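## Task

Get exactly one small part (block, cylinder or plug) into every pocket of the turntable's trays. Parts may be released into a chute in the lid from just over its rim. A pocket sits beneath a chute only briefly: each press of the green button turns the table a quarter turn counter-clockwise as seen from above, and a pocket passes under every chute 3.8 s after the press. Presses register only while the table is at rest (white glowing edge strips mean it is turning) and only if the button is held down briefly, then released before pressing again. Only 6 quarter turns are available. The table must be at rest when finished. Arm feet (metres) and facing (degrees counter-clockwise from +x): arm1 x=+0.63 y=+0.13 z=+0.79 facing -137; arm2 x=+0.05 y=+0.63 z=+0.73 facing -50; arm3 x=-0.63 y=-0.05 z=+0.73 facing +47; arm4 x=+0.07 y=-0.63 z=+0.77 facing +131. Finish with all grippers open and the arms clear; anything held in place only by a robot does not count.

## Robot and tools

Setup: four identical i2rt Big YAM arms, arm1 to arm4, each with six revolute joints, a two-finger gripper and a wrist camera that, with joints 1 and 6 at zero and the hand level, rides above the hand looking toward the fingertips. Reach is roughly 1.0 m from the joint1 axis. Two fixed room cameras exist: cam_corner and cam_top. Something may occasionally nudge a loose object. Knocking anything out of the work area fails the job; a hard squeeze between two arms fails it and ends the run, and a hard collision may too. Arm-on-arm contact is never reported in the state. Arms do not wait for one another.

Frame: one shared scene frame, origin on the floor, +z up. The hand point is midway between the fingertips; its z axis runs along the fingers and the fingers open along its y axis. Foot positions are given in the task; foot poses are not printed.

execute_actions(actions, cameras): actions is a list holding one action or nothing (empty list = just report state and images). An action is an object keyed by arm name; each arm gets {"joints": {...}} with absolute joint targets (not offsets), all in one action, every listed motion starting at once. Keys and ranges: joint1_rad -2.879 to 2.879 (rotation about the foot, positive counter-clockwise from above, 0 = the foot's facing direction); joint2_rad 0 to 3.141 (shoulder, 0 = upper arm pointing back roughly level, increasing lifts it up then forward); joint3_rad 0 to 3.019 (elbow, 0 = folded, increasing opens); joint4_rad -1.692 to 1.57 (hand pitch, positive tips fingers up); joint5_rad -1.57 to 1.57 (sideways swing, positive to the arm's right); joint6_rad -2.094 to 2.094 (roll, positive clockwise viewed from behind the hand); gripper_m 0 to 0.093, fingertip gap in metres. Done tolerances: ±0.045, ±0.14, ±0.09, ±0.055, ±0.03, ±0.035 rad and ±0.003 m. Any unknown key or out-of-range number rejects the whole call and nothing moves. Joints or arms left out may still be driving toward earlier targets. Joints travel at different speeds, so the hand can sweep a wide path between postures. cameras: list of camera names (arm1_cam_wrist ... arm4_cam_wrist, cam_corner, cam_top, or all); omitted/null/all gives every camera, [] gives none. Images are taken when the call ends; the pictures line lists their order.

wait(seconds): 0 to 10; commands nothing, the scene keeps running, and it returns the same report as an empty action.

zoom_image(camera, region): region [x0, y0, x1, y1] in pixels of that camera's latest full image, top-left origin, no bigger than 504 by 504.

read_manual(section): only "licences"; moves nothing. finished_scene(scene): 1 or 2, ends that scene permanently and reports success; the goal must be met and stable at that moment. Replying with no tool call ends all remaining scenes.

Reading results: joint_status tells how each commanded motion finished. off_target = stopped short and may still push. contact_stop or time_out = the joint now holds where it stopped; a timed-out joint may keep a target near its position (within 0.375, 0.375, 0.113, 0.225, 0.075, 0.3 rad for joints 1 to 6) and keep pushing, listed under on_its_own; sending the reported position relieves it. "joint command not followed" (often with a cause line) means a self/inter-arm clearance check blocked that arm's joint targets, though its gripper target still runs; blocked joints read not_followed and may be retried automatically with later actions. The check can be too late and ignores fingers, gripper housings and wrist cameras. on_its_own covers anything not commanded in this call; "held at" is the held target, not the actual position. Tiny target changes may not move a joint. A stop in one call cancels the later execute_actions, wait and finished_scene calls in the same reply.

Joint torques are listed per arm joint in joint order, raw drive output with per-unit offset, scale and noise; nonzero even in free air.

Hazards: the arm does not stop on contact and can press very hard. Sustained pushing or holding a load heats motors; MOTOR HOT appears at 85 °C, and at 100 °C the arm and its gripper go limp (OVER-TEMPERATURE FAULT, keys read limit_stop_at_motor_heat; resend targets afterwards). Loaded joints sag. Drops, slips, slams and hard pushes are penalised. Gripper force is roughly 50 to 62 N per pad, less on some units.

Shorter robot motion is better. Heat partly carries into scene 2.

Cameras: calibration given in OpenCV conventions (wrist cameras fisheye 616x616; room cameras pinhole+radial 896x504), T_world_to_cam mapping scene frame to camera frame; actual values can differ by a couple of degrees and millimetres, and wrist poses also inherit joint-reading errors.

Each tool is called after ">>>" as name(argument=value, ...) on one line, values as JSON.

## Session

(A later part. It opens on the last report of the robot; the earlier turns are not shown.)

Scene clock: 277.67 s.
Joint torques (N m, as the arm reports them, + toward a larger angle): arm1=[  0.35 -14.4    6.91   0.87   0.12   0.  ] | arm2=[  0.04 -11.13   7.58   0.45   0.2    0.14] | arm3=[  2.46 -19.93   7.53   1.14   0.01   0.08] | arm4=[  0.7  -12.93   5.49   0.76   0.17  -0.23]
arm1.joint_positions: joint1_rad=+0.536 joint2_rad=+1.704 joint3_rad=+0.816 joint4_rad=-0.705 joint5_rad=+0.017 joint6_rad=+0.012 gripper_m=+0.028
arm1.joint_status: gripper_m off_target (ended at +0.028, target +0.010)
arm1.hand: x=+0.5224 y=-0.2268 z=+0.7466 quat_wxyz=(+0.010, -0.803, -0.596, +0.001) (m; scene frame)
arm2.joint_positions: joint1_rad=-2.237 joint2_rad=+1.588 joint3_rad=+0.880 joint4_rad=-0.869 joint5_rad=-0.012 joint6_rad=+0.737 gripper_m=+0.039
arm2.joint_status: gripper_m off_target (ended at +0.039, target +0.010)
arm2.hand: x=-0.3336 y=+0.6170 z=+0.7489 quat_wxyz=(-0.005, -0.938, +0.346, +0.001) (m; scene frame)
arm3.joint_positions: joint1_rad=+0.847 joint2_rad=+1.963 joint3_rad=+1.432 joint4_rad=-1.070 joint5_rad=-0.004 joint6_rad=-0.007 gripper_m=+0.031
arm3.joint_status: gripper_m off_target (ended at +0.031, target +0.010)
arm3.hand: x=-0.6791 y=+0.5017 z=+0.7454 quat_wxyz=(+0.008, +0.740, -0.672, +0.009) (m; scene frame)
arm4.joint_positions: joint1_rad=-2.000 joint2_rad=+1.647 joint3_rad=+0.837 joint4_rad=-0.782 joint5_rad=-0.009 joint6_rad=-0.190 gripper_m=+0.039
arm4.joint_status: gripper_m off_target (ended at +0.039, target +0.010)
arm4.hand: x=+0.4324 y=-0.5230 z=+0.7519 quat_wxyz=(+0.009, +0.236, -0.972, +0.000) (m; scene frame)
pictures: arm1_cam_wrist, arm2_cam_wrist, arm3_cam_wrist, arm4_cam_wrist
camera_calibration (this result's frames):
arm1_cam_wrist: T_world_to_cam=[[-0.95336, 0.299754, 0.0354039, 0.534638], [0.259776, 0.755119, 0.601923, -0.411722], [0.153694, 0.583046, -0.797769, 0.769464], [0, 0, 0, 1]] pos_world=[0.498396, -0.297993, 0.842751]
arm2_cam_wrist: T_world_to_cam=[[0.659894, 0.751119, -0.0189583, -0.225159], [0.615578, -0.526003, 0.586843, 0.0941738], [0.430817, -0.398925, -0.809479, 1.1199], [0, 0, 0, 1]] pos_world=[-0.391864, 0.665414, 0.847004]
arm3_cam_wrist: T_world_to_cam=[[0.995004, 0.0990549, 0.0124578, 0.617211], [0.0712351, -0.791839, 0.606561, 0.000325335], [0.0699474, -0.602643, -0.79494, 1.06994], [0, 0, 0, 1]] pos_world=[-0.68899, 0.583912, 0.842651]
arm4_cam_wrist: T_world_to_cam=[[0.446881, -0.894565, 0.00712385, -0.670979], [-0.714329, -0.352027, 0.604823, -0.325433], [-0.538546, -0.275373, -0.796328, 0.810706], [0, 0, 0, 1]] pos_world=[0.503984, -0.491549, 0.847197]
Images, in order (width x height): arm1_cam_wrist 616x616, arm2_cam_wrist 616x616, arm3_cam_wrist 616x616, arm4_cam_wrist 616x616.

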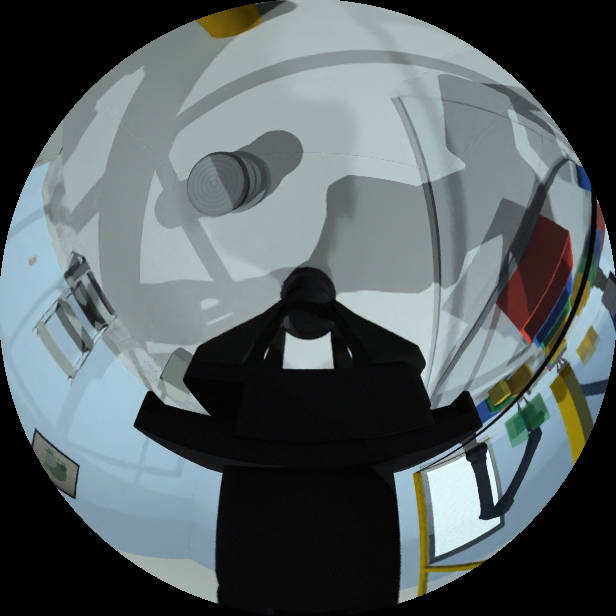

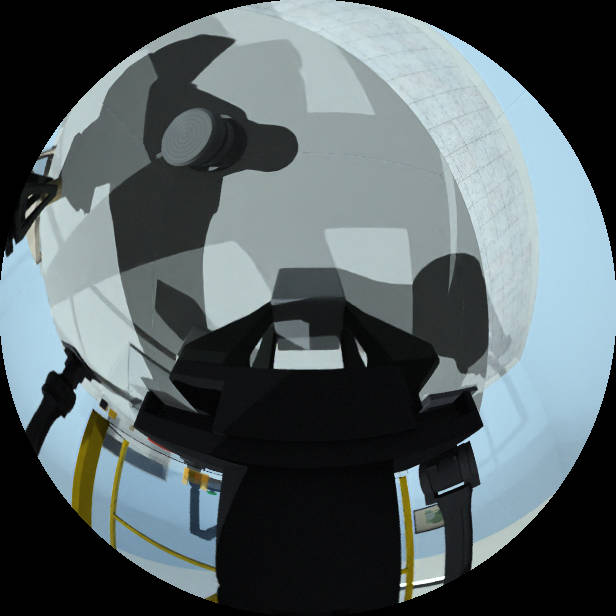

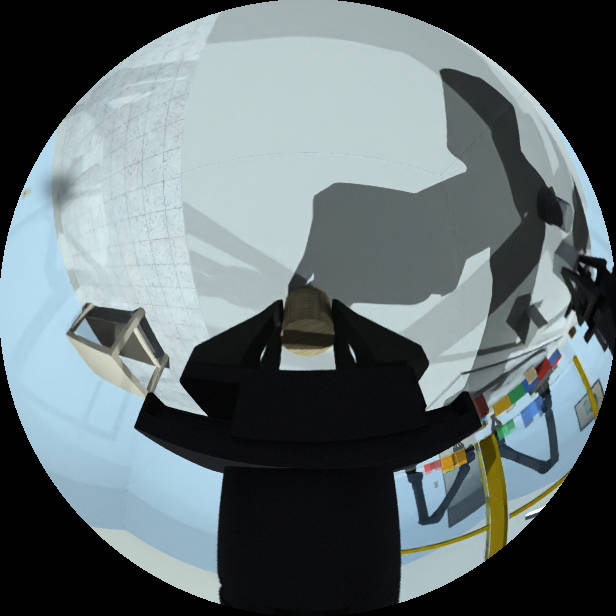

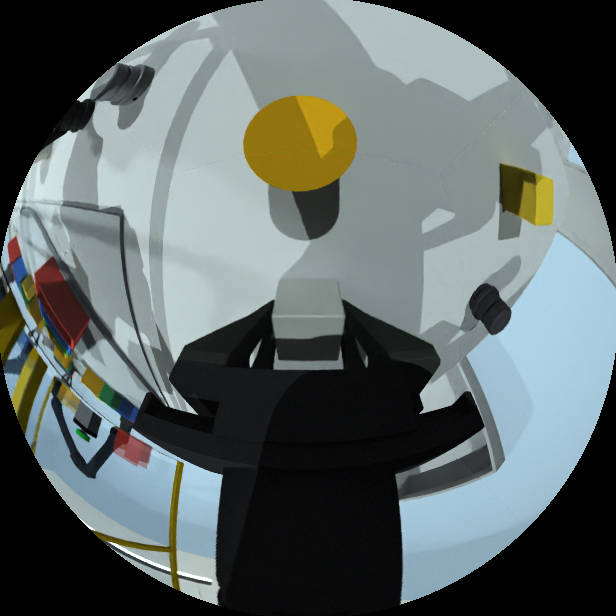

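>>> execute_actions(actions=[{"arm1":{"joints":{"joint2_rad":0.99,"joint3_rad":1.15,"joint4_rad":-1.6,"joint6_rad":0.1}},"arm2":{"joints":{"joint2_rad":0.99,"joint3_rad":1.15,"joint4_rad":-1.6,"joint6_rad":-0.25}},"arm3":{"joints":{"joint2_rad":0.99,"joint3_rad":1.15,"joint4_rad":-1.6,"joint6_rad":0}},"arm4":{"joints":{"joint2_rad":0.99,"joint3_rad":1.15,"joint4_rad":-1.6,"joint6_rad":0}}}], cameras=[])

>>> execute_actions(actions=[{"arm1":{"joints":{"joint1_rad":-0.525}},"arm2":{"joints":{"joint1_rad":-0.917}},"arm3":{"joints":{"joint1_rad":-0.719}},"arm4":{"joints":{"joint1_rad":-0.588}}}], cameras=[])

>>> execute_actions(actions=[{"arm1":{"joints":{"joint2_rad":1.53,"joint3_rad":1.252,"joint4_rad":-1.29}},"arm2":{"joints":{"joint2_rad":1.305,"joint3_rad":1.196,"joint4_rad":-1.49}},"arm3":{"joints":{"joint2_rad":1.645,"joint3_rad":1.574,"joint4_rad":-1.47}},"arm4":{"joints":{"joint2_rad":1.49,"joint3_rad":1.43,"joint4_rad":-1.42}}}], cameras=["arm4_cam_wrist"])

>>> execute_actions(actions=[{"arm4":{"joints":{"joint2_rad":1.65}}}], cameras=["cam_top"])

>>> wait(seconds=0.2)

>>> execute_actions(actions=[{"arm4":{"joints":{"joint2_rad":1.48}}}], cameras=[])

>>> execute_actions(actions=[{"arm4":{"joints":{"joint1_rad":-0.57,"joint2_rad":1.179,"joint3_rad":0.94,"joint4_rad":-1.325}}}], cameras=["cam_top"])

>>> wait(seconds=0.8)

Scene clock: 300.20 s.
Joint torques (N m, as the arm reports them, + toward a larger angle): arm1=[ 0.27 -3.85 10.23 -0.05  0.12  0.23] | arm2=[ 0.01 -4.34 11.76  0.16  0.09 -0.2 ] | arm3=[ 2.51 -3.9   8.29  0.36  0.    0.07] | arm4=[ 0.28 -4.83  9.31 -0.25  0.17  0.  ]
arm1.joint_positions: joint1_rad=+0.536 joint2_rad=+0.985 joint3_rad=+1.140 joint4_rad=-1.587 joint5_rad=+0.017 joint6_rad=+0.087 gripper_m=+0.028
arm1.joint_status: all done
arm1.hand: x=+0.5504 y=-0.1320 z=+1.0901 quat_wxyz=(-0.041, -0.823, -0.563, +0.064) (m; scene frame)
arm2.joint_positions: joint1_rad=-2.237 joint2_rad=+0.982 joint3_rad=+1.127 joint4_rad=-1.593 joint5_rad=-0.012 joint6_rad=-0.236 gripper_m=+0.039
arm2.joint_status: all done
arm2.hand: x=-0.2215 y=+0.6195 z=+1.0281 quat_wxyz=(+0.003, -0.989, -0.133, +0.066) (m; scene frame)
arm3.joint_positions: joint1_rad=+0.847 joint2_rad=+0.984 joint3_rad=+1.146 joint4_rad=-1.589 joint5_rad=-0.004 joint6_rad=-0.007 gripper_m=+0.031
arm3.joint_status: all done
arm3.hand: x=-0.6562 y=+0.2306 z=+1.0302 quat_wxyz=(-0.050, +0.738, -0.670, -0.055) (m; scene frame)
arm4.joint_positions: joint1_rad=-2.000 joint2_rad=+0.986 joint3_rad=+1.129 joint4_rad=-1.588 joint5_rad=-0.009 joint6_rad=-0.010 gripper_m=+0.039
arm4.joint_status: all done
arm4.hand: x=+0.3366 y=-0.5487 z=+1.0656 quat_wxyz=(-0.064, +0.148, -0.987, -0.009) (m; scene frame)
pictures: none
No camera images: the call's "cameras" was empty. Leave "cameras" out to get every camera's image.

Scene clock: 301.97 s.
Joint torques (N m, as the arm reports them, + toward a larger angle): arm1=[-1.44 -4.   10.23 -0.07  0.11  0.22] | arm2=[ 0.77 -4.38 11.81  0.16  0.16 -0.18] | arm3=[ 1.02 -4.96  8.19  0.34 -0.08  0.09] | arm4=[ 0.52 -4.93  9.33 -0.22  0.12  0.  ]
arm1.joint_positions: joint1_rad=-0.517 joint2_rad=+0.985 joint3_rad=+1.140 joint4_rad=-1.587 joint5_rad=+0.017 joint6_rad=+0.088 gripper_m=+0.028
arm1.joint_status: all done
arm1.hand: x=+0.3581 y=+0.0738 z=+1.0885 quat_wxyz=(-0.009, -0.995, -0.073, +0.072) (m; scene frame)
arm2.joint_positions: joint1_rad=-0.920 joint2_rad=+0.983 joint3_rad=+1.127 joint4_rad=-1.593 joint5_rad=-0.013 joint6_rad=-0.237 gripper_m=+0.039
arm2.joint_status: all done
arm2.hand: x=-0.0052 y=+0.3597 z=+1.0250 quat_wxyz=(-0.033, -0.701, -0.711, +0.051) (m; scene frame)
arm3.joint_positions: joint1_rad=-0.712 joint2_rad=+0.991 joint3_rad=+1.146 joint4_rad=-1.589 joint5_rad=-0.003 joint6_rad=-0.007 gripper_m=+0.031
arm3.joint_status: all done
arm3.hand: x=-0.3506 y=-0.0208 z=+1.0283 quat_wxyz=(-0.070, +0.054, -0.996, -0.007) (m; scene frame)
arm4.joint_positions: joint1_rad=-0.589 joint2_rad=+0.990 joint3_rad=+1.129 joint4_rad=-1.588 joint5_rad=-0.009 joint6_rad=-0.009 gripper_m=+0.039
arm4.joint_status: all done
arm4.hand: x=+0.0337 y=-0.3516 z=+1.0618 quat_wxyz=(-0.037, +0.752, -0.656, -0.045) (m; scene frame)
pictures: none
No camera images: the call's "cameras" was empty. Leave "cameras" out to get every camera's image.

Scene clock: 303.53 s.
Joint torques (N m, as the arm reports them, + toward a larger angle): arm1=[ -1.38 -15.35  11.03   0.66   0.11   0.22] | arm2=[  0.66 -10.21  13.76   0.12   0.18  -0.18] | arm3=[  1.03 -15.78  11.14   0.81  -0.09   0.07] | arm4=[  0.73 -14.04  10.92   0.41   0.16   0.01]
arm1.joint_positions: joint1_rad=-0.517 joint2_rad=+1.548 joint3_rad=+1.224 joint4_rad=-1.302 joint5_rad=+0.017 joint6_rad=+0.088 gripper_m=+0.028
arm1.joint_status: all done
arm1.hand: x=+0.2121 y=+0.0370 z=+0.9341 quat_wxyz=(+0.007, -0.997, -0.074, -0.023) (m; scene frame)
arm2.joint_positions: joint1_rad=-0.920 joint2_rad=+1.326 joint3_rad=+1.145 joint4_rad=-1.493 joint5_rad=-0.013 joint6_rad=-0.237 gripper_m=+0.039
arm2.joint_status: all done
arm2.hand: x=-0.0217 y=+0.2914 z=+0.9317 quat_wxyz=(+0.026, -0.702, -0.710, -0.045) (m; scene frame)
arm3.joint_positions: joint1_rad=-0.712 joint2_rad=+1.655 joint3_rad=+1.524 joint4_rad=-1.478 joint5_rad=-0.003 joint6_rad=-0.007 gripper_m=+0.031
arm3.joint_status: all done
arm3.hand: x=-0.1426 y=+0.0006 z=+0.9356 quat_wxyz=(+0.017, +0.054, -0.998, -0.003) (m; scene frame)
arm4.joint_positions: joint1_rad=-0.589 joint2_rad=+1.510 joint3_rad=+1.384 joint4_rad=-1.428 joint5_rad=-0.009 joint6_rad=-0.009 gripper_m=+0.039
arm4.joint_status: all done
arm4.hand: x=+0.0126 y=-0.1827 z=+0.9859 quat_wxyz=(-0.002, +0.753, -0.658, -0.005) (m; scene frame)
pictures: arm4_cam_wrist
camera_calibration (this result's frames):
arm4_cam_wrist: T_world_to_cam=[[0.992496, 0.122043, 0.0074988, -0.00218733], [0.094862, -0.807243, 0.582546, -0.718398], [0.0771493, -0.577464, -0.812763, 0.817889], [0, 0, 0, 1]] pos_world=[0.00722006, -0.107353, 1.08327]
Images, in order (width x height): arm4_cam_wrist 616x616.

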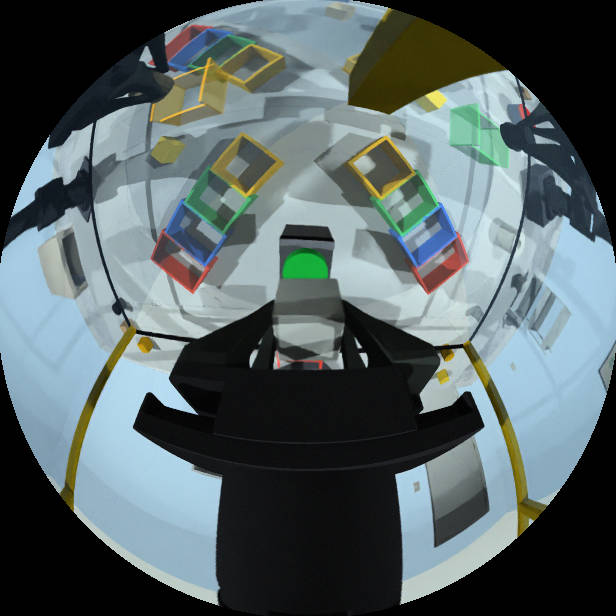

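Scene clock: 304.30 s.
Joint torques (N m, as the arm reports them, + toward a larger angle): arm1=[ -1.32 -15.65  10.98   0.68   0.11   0.22] | arm2=[  0.55 -10.27  13.78   0.14   0.16  -0.19] | arm3=[  1.09 -16.45  11.18   0.75  -0.07   0.08] | arm4=[  1.59 -10.27  10.07   0.53   0.2    0.  ]
arm1.joint_positions: joint1_rad=-0.517 joint2_rad=+1.548 joint3_rad=+1.224 joint4_rad=-1.302 joint5_rad=+0.017 joint6_rad=+0.088 gripper_m=+0.028
arm1.joint_status: not commanded
arm1.hand: x=+0.2121 y=+0.0370 z=+0.9341 quat_wxyz=(+0.007, -0.997, -0.074, -0.023) (m; scene frame)
arm2.joint_positions: joint1_rad=-0.920 joint2_rad=+1.326 joint3_rad=+1.145 joint4_rad=-1.493 joint5_rad=-0.013 joint6_rad=-0.237 gripper_m=+0.039
arm2.joint_status: not commanded
arm2.hand: x=-0.0217 y=+0.2914 z=+0.9317 quat_wxyz=(+0.026, -0.702, -0.710, -0.045) (m; scene frame)
arm3.joint_positions: joint1_rad=-0.712 joint2_rad=+1.655 joint3_rad=+1.524 joint4_rad=-1.478 joint5_rad=-0.003 joint6_rad=-0.007 gripper_m=+0.031
arm3.joint_status: not commanded
arm3.hand: x=-0.1426 y=+0.0006 z=+0.9356 quat_wxyz=(+0.017, +0.054, -0.998, -0.003) (m; scene frame)
arm4.joint_positions: joint1_rad=-0.594 joint2_rad=+1.613 joint3_rad=+1.392 joint4_rad=-1.435 joint5_rad=-0.010 joint6_rad=-0.009 gripper_m=+0.039
arm4.joint_status: all done
arm4.hand: x=+0.0138 y=-0.1751 z=+0.9447 quat_wxyz=(+0.033, +0.751, -0.659, +0.033) (m; scene frame)
pictures: cam_top
Images, in order (width x height): cam_top 896x504.

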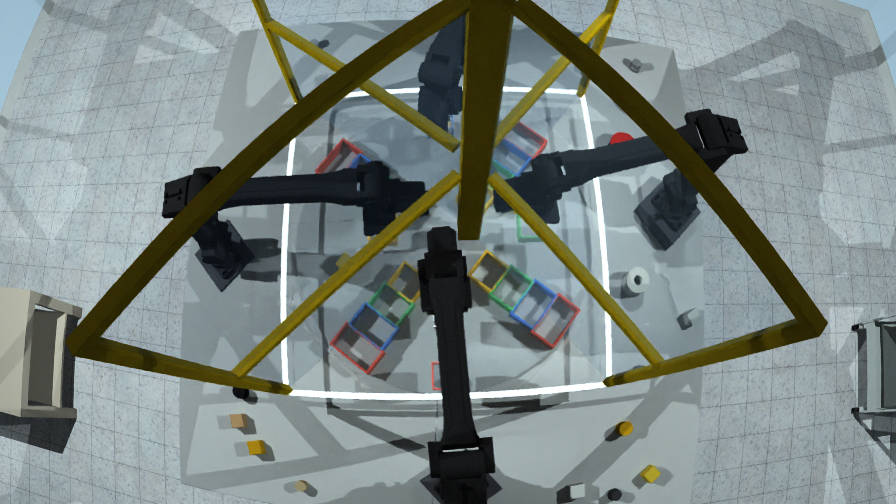

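Scene clock: 304.50 s.
Joint torques (N m, as the arm reports them, + toward a larger angle): arm1=[ -1.38 -15.65  10.99   0.67   0.12   0.22] | arm2=[  0.85 -10.32  13.77   0.13   0.17  -0.2 ] | arm3=[  0.81 -16.09  11.26   0.75  -0.07   0.07] | arm4=[  0.94 -10.19   9.89   0.59   0.2    0.  ]
arm1.joint_positions: joint1_rad=-0.517 joint2_rad=+1.548 joint3_rad=+1.224 joint4_rad=-1.302 joint5_rad=+0.017 joint6_rad=+0.088 gripper_m=+0.028
arm1.joint_status: not commanded
arm1.hand: x=+0.2121 y=+0.0370 z=+0.9341 quat_wxyz=(+0.007, -0.997, -0.074, -0.023) (m; scene frame)
arm2.joint_positions: joint1_rad=-0.920 joint2_rad=+1.326 joint3_rad=+1.145 joint4_rad=-1.493 joint5_rad=-0.013 joint6_rad=-0.237 gripper_m=+0.039
arm2.joint_status: not commanded
arm2.hand: x=-0.0217 y=+0.2914 z=+0.9317 quat_wxyz=(+0.026, -0.702, -0.710, -0.045) (m; scene frame)
arm3.joint_positions: joint1_rad=-0.712 joint2_rad=+1.655 joint3_rad=+1.524 joint4_rad=-1.478 joint5_rad=-0.003 joint6_rad=-0.007 gripper_m=+0.031
arm3.joint_status: not commanded
arm3.hand: x=-0.1426 y=+0.0006 z=+0.9356 quat_wxyz=(+0.017, +0.054, -0.998, -0.003) (m; scene frame)
arm4.joint_positions: joint1_rad=-0.594 joint2_rad=+1.613 joint3_rad=+1.392 joint4_rad=-1.435 joint5_rad=-0.010 joint6_rad=-0.009 gripper_m=+0.039
arm4.joint_status: all done
arm4.hand: x=+0.0138 y=-0.1751 z=+0.9447 quat_wxyz=(+0.033, +0.751, -0.659, +0.033) (m; scene frame)
wait: 0.20 s; no rest
pictures: arm1_cam_wrist, arm2_cam_wrist, arm3_cam_wrist, arm4_cam_wrist, cam_corner, cam_top
camera_calibration (this result's frames):
arm1_cam_wrist: T_world_to_cam=[[-0.13827, 0.989995, 0.0281458, -0.0385185], [0.770727, 0.0897112, 0.630819, -0.75393], [0.621982, 0.108916, -0.77542, 0.710342], [0, 0, 0, 1]] pos_world=[0.133928, 0.0284014, 1.02749]
arm2_cam_wrist: T_world_to_cam=[[-0.999387, 0.00320441, -0.0348639, 0.0138362], [-0.0207485, 0.747887, 0.663502, -0.832884], [0.0282004, 0.663819, -0.747362, 0.627323], [0, 0, 0, 1]] pos_world=[-0.0211441, 0.20643, 1.02194]
arm3_cam_wrist: T_world_to_cam=[[0.11084, -0.993829, 0.0042879, 0.0128786], [-0.784612, -0.0848568, 0.614153, -0.679566], [-0.609999, -0.0714372, -0.789175, 0.778907], [0, 0, 0, 1]] pos_world=[-0.05949, 0.0107763, 1.032]
arm4_cam_wrist: T_world_to_cam=[[0.993026, 0.117701, 0.00675974, -0.00400871], [0.0837563, -0.744669, 0.662158, -0.752457], [0.0829705, -0.656974, -0.749333, 0.714775], [0, 0, 0, 1]] pos_world=[0.00769864, -0.090271, 1.03388]
Images, in order (width x height): arm1_cam_wrist 616x616, arm2_cam_wrist 616x616, arm3_cam_wrist 616x616, arm4_cam_wrist 616x616, cam_corner 896x504, cam_top 896x504.

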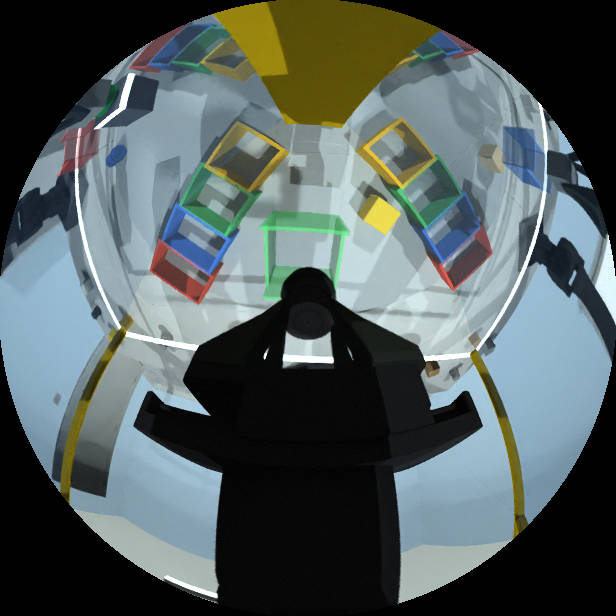

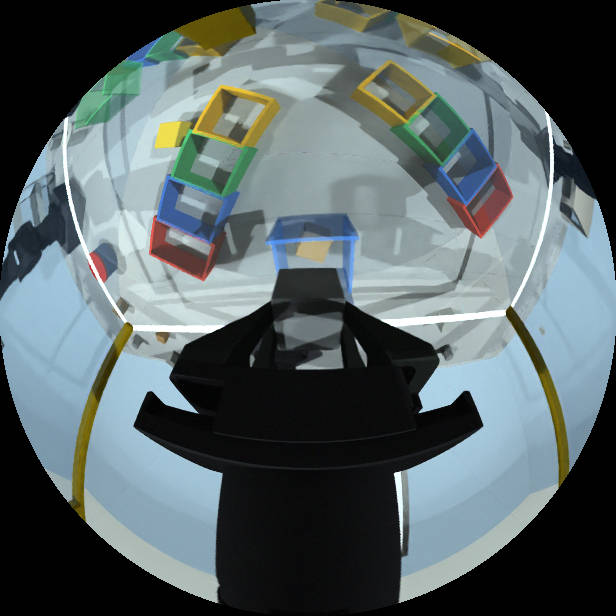

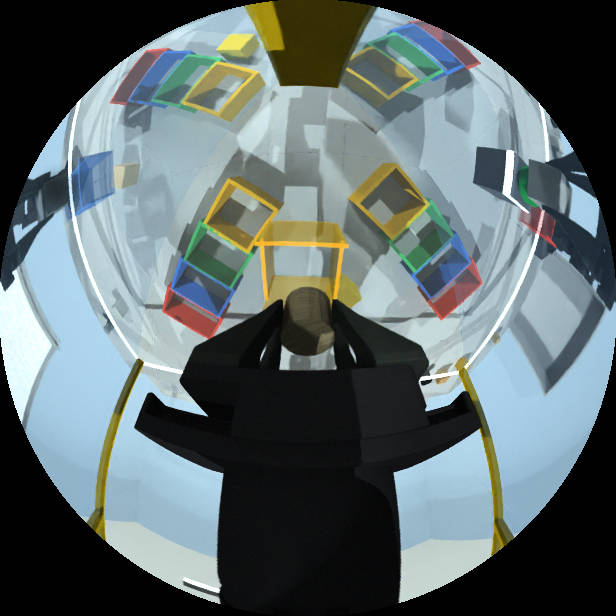

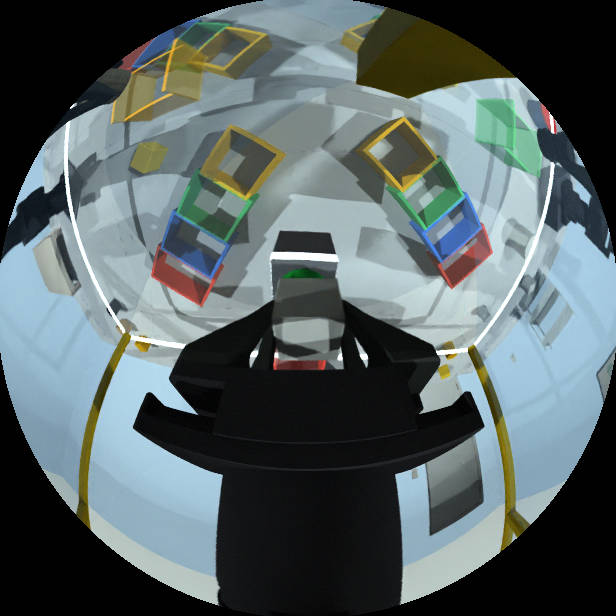

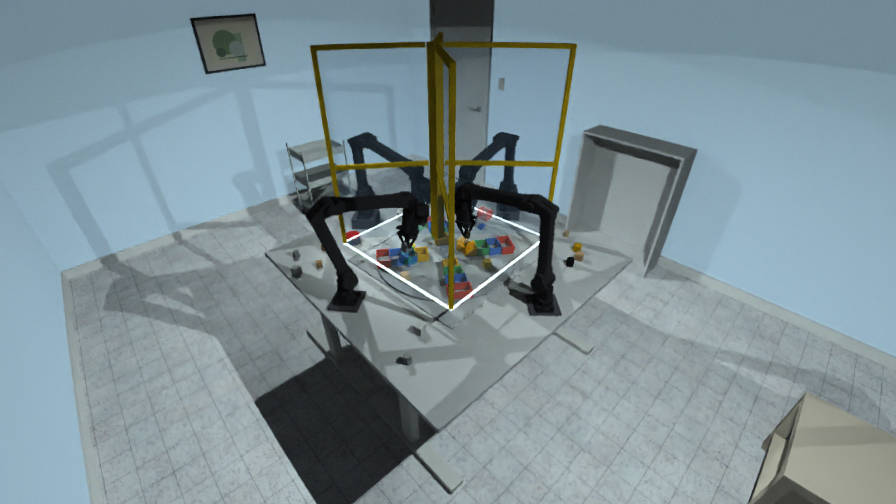

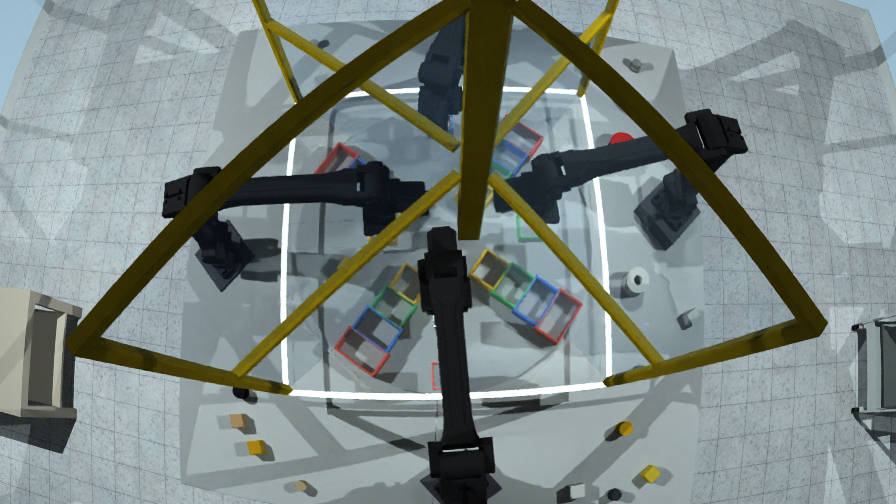

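Scene clock: 305.53 s.
Joint torques (N m, as the arm reports them, + toward a larger angle): arm1=[ -1.43 -15.62  11.     0.67   0.11   0.22] | arm2=[  0.55 -10.35  13.81   0.16   0.16  -0.19] | arm3=[  0.96 -16.33  11.3    0.79  -0.07   0.07] | arm4=[  1.19 -10.99  10.45   0.79   0.2    0.04]
arm1.joint_positions: joint1_rad=-0.517 joint2_rad=+1.548 joint3_rad=+1.224 joint4_rad=-1.302 joint5_rad=+0.017 joint6_rad=+0.088 gripper_m=+0.028
arm1.joint_status: not commanded
arm1.hand: x=+0.2121 y=+0.0370 z=+0.9341 quat_wxyz=(+0.007, -0.997, -0.074, -0.023) (m; scene frame)
arm2.joint_positions: joint1_rad=-0.920 joint2_rad=+1.326 joint3_rad=+1.145 joint4_rad=-1.493 joint5_rad=-0.013 joint6_rad=-0.237 gripper_m=+0.039
arm2.joint_status: not commanded
arm2.hand: x=-0.0217 y=+0.2914 z=+0.9317 quat_wxyz=(+0.026, -0.702, -0.710, -0.045) (m; scene frame)
arm3.joint_positions: joint1_rad=-0.712 joint2_rad=+1.655 joint3_rad=+1.524 joint4_rad=-1.478 joint5_rad=-0.003 joint6_rad=-0.007 gripper_m=+0.031
arm3.joint_status: not commanded
arm3.hand: x=-0.1426 y=+0.0006 z=+0.9356 quat_wxyz=(+0.017, +0.054, -0.998, -0.003) (m; scene frame)
arm4.joint_positions: joint1_rad=-0.594 joint2_rad=+1.476 joint3_rad=+1.392 joint4_rad=-1.432 joint5_rad=-0.010 joint6_rad=-0.009 gripper_m=+0.039
arm4.joint_status: all done
arm4.hand: x=+0.0146 y=-0.1844 z=+1.0036 quat_wxyz=(-0.014, +0.752, -0.659, -0.020) (m; scene frame)
pictures: none
No camera images: the call's "cameras" was empty. Leave "cameras" out to get every camera's image.

Scene clock: 306.80 s.
Joint torques (N m, as the arm reports them, + toward a larger angle): arm1=[ -1.36 -15.58  10.99   0.67   0.11   0.23] | arm2=[  0.79 -10.14  13.81   0.13   0.16  -0.2 ] | arm3=[  1.01 -16.54  11.37   0.75  -0.08   0.05] | arm4=[ 1.01 -7.1   8.1   0.66  0.22  0.01]
arm1.joint_positions: joint1_rad=-0.517 joint2_rad=+1.548 joint3_rad=+1.224 joint4_rad=-1.302 joint5_rad=+0.017 joint6_rad=+0.088 gripper_m=+0.028
arm1.joint_status: not commanded
arm1.hand: x=+0.2121 y=+0.0370 z=+0.9341 quat_wxyz=(+0.007, -0.997, -0.074, -0.023) (m; scene frame)
arm2.joint_positions: joint1_rad=-0.920 joint2_rad=+1.326 joint3_rad=+1.145 joint4_rad=-1.493 joint5_rad=-0.013 joint6_rad=-0.237 gripper_m=+0.039
arm2.joint_status: not commanded
arm2.hand: x=-0.0217 y=+0.2914 z=+0.9317 quat_wxyz=(+0.026, -0.702, -0.710, -0.045) (m; scene frame)
arm3.joint_positions: joint1_rad=-0.712 joint2_rad=+1.655 joint3_rad=+1.524 joint4_rad=-1.478 joint5_rad=-0.003 joint6_rad=-0.007 gripper_m=+0.031
arm3.joint_status: not commanded
arm3.hand: x=-0.1426 y=+0.0006 z=+0.9356 quat_wxyz=(+0.017, +0.054, -0.998, -0.003) (m; scene frame)
arm4.joint_positions: joint1_rad=-0.574 joint2_rad=+1.182 joint3_rad=+0.933 joint4_rad=-1.337 joint5_rad=-0.010 joint6_rad=-0.009 gripper_m=+0.039
arm4.joint_status: all done
arm4.hand: x=+0.0261 y=-0.3247 z=+0.9349 quat_wxyz=(+0.009, +0.758, -0.652, +0.007) (m; scene frame)
pictures: cam_top
Images, in order (width x height): cam_top 896x504.

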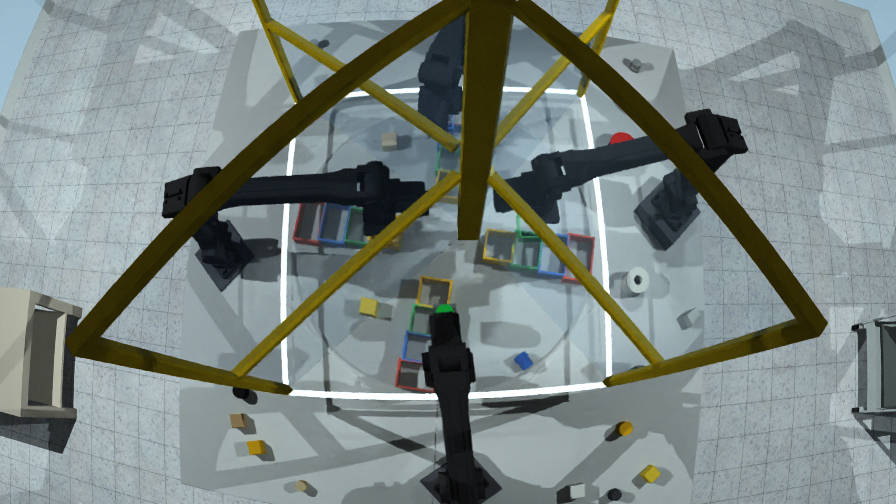

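Scene clock: 307.60 s.
Joint torques (N m, as the arm reports them, + toward a larger angle): arm1=[ -1.31 -15.58  11.     0.66   0.12   0.22] | arm2=[  0.8  -10.42  13.71   0.12   0.17  -0.2 ] | arm3=[  0.87 -16.33  11.29   0.73  -0.07   0.09] | arm4=[ 1.13 -7.25  7.98  0.59  0.22 -0.01]
arm1.joint_positions: joint1_rad=-0.517 joint2_rad=+1.548 joint3_rad=+1.224 joint4_rad=-1.302 joint5_rad=+0.017 joint6_rad=+0.088 gripper_m=+0.028
arm1.joint_status: not commanded
arm1.hand: x=+0.2121 y=+0.0370 z=+0.9341 quat_wxyz=(+0.007, -0.997, -0.074, -0.023) (m; scene frame)
arm2.joint_positions: joint1_rad=-0.920 joint2_rad=+1.326 joint3_rad=+1.145 joint4_rad=-1.493 joint5_rad=-0.013 joint6_rad=-0.237 gripper_m=+0.039
arm2.joint_status: not commanded
arm2.hand: x=-0.0217 y=+0.2914 z=+0.9317 quat_wxyz=(+0.026, -0.702, -0.710, -0.045) (m; scene frame)
arm3.joint_positions: joint1_rad=-0.712 joint2_rad=+1.655 joint3_rad=+1.524 joint4_rad=-1.478 joint5_rad=-0.003 joint6_rad=-0.007 gripper_m=+0.031
arm3.joint_status: not commanded
arm3.hand: x=-0.1426 y=+0.0006 z=+0.9356 quat_wxyz=(+0.017, +0.054, -0.998, -0.003) (m; scene frame)
arm4.joint_positions: joint1_rad=-0.574 joint2_rad=+1.182 joint3_rad=+0.933 joint4_rad=-1.337 joint5_rad=-0.010 joint6_rad=-0.009 gripper_m=+0.039
arm4.joint_status: all done
arm4.hand: x=+0.0261 y=-0.3247 z=+0.9349 quat_wxyz=(+0.009, +0.758, -0.652, +0.007) (m; scene frame)
wait: 0.80 s; at rest by 0.27 s
pictures: arm1_cam_wrist, arm2_cam_wrist, arm3_cam_wrist, arm4_cam_wrist, cam_corner, cam_top
camera_calibration (this result's frames):
arm1_cam_wrist: T_world_to_cam=[[-0.13827, 0.989995, 0.0281458, -0.0385185], [0.770727, 0.0897112, 0.630819, -0.75393], [0.621982, 0.108916, -0.77542, 0.710342], [0, 0, 0, 1]] pos_world=[0.133928, 0.0284014, 1.02749]
arm2_cam_wrist: T_world_to_cam=[[-0.999387, 0.00320441, -0.0348639, 0.0138362], [-0.0207485, 0.747887, 0.663502, -0.832884], [0.0282004, 0.663819, -0.747362, 0.627323], [0, 0, 0, 1]] pos_world=[-0.0211441, 0.20643, 1.02194]
arm3_cam_wrist: T_world_to_cam=[[0.11084, -0.993829, 0.0042879, 0.0128786], [-0.784612, -0.0848568, 0.614153, -0.679566], [-0.609999, -0.0714372, -0.789175, 0.778907], [0, 0, 0, 1]] pos_world=[-0.05949, 0.0107763, 1.032]
arm4_cam_wrist: T_world_to_cam=[[0.990569, 0.136863, 0.00637282, 0.00810484], [0.104784, -0.786721, 0.60835, -0.82229], [0.0882743, -0.601945, -0.793643, 0.667272], [0, 0, 0, 1]] pos_world=[0.0192317, -0.246361, 1.02976]
Images, in order (width x height): arm1_cam_wrist 616x616, arm2_cam_wrist 616x616, arm3_cam_wrist 616x616, arm4_cam_wrist 616x616, cam_corner 896x504, cam_top 896x504.

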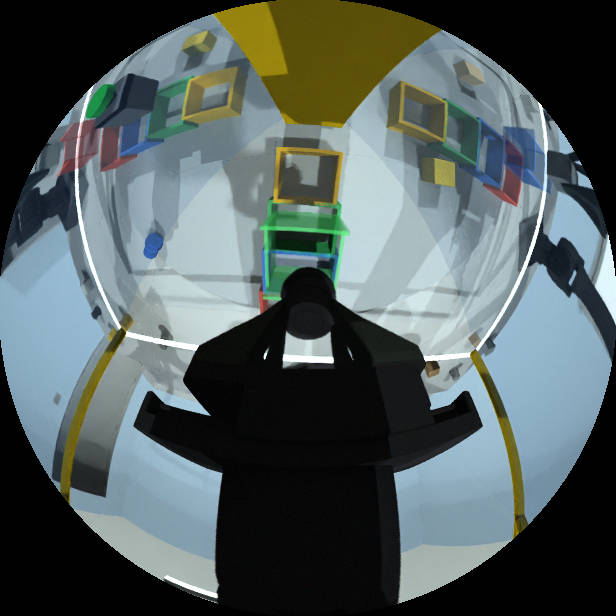

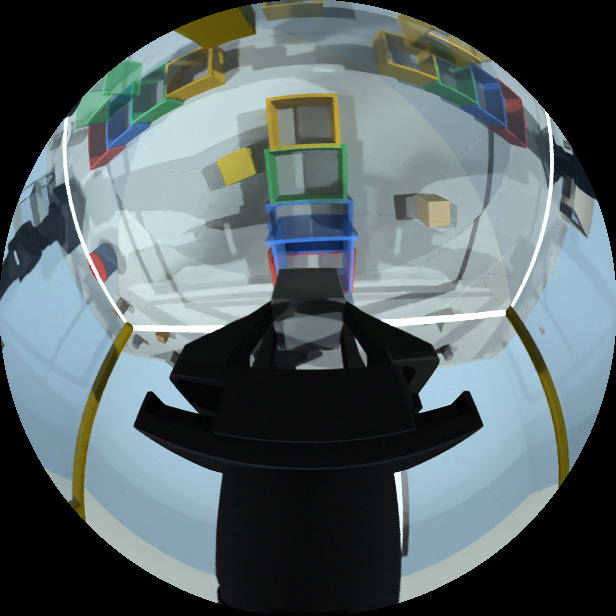

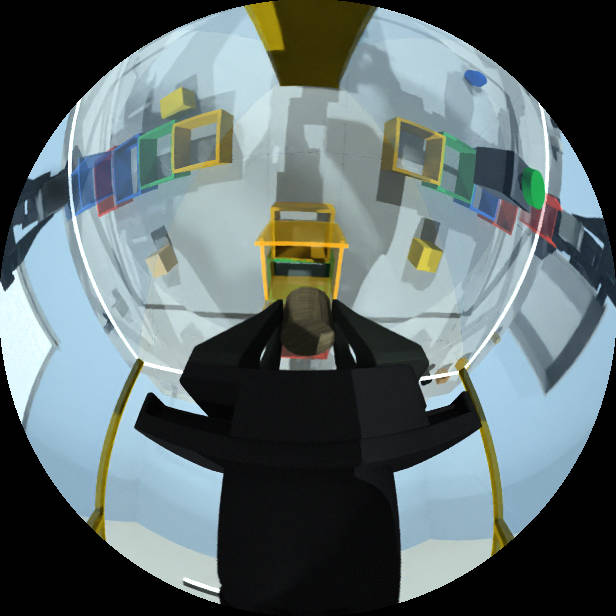

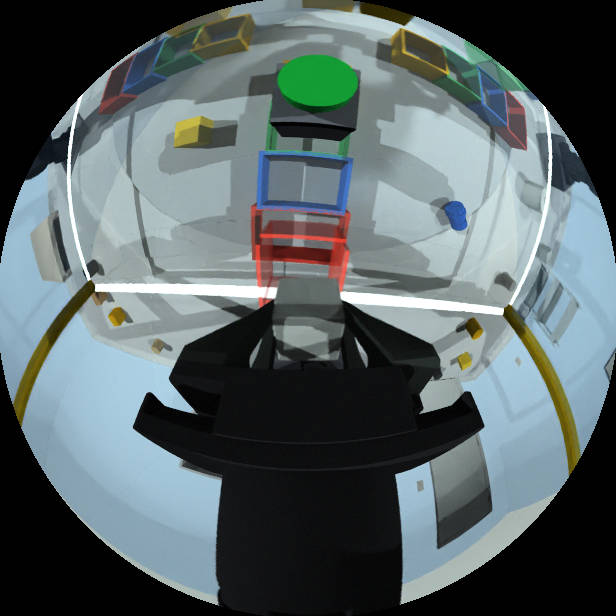

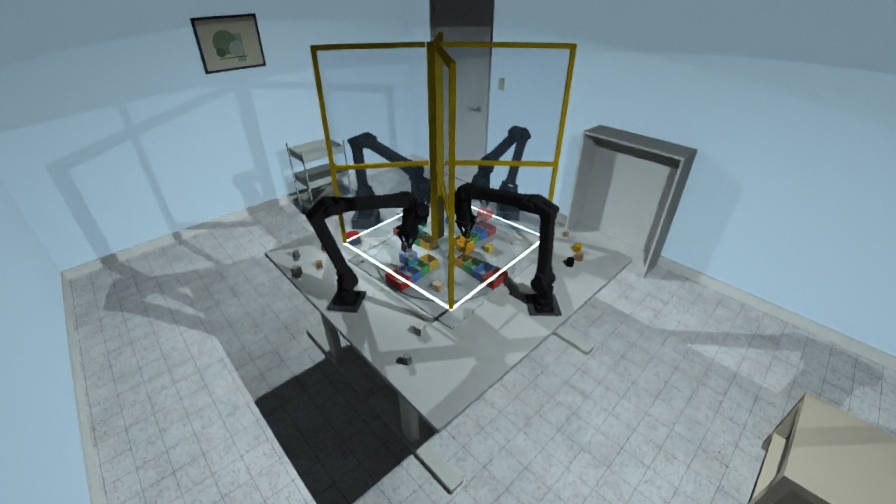

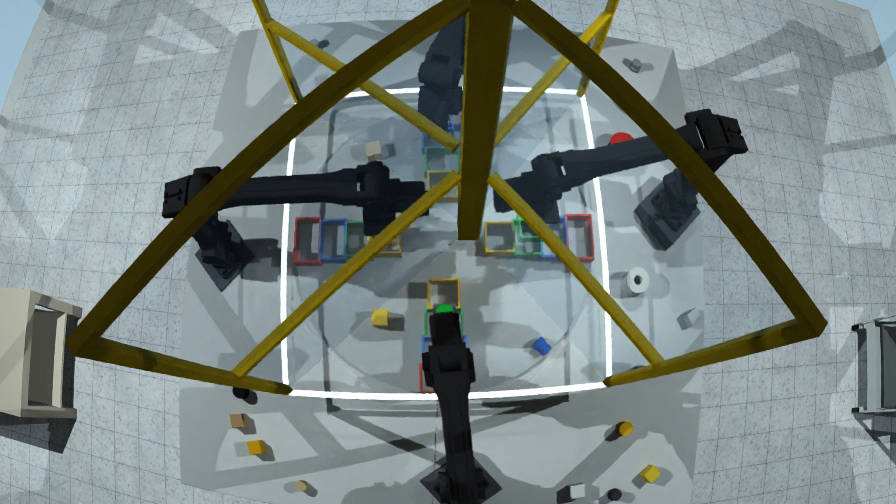

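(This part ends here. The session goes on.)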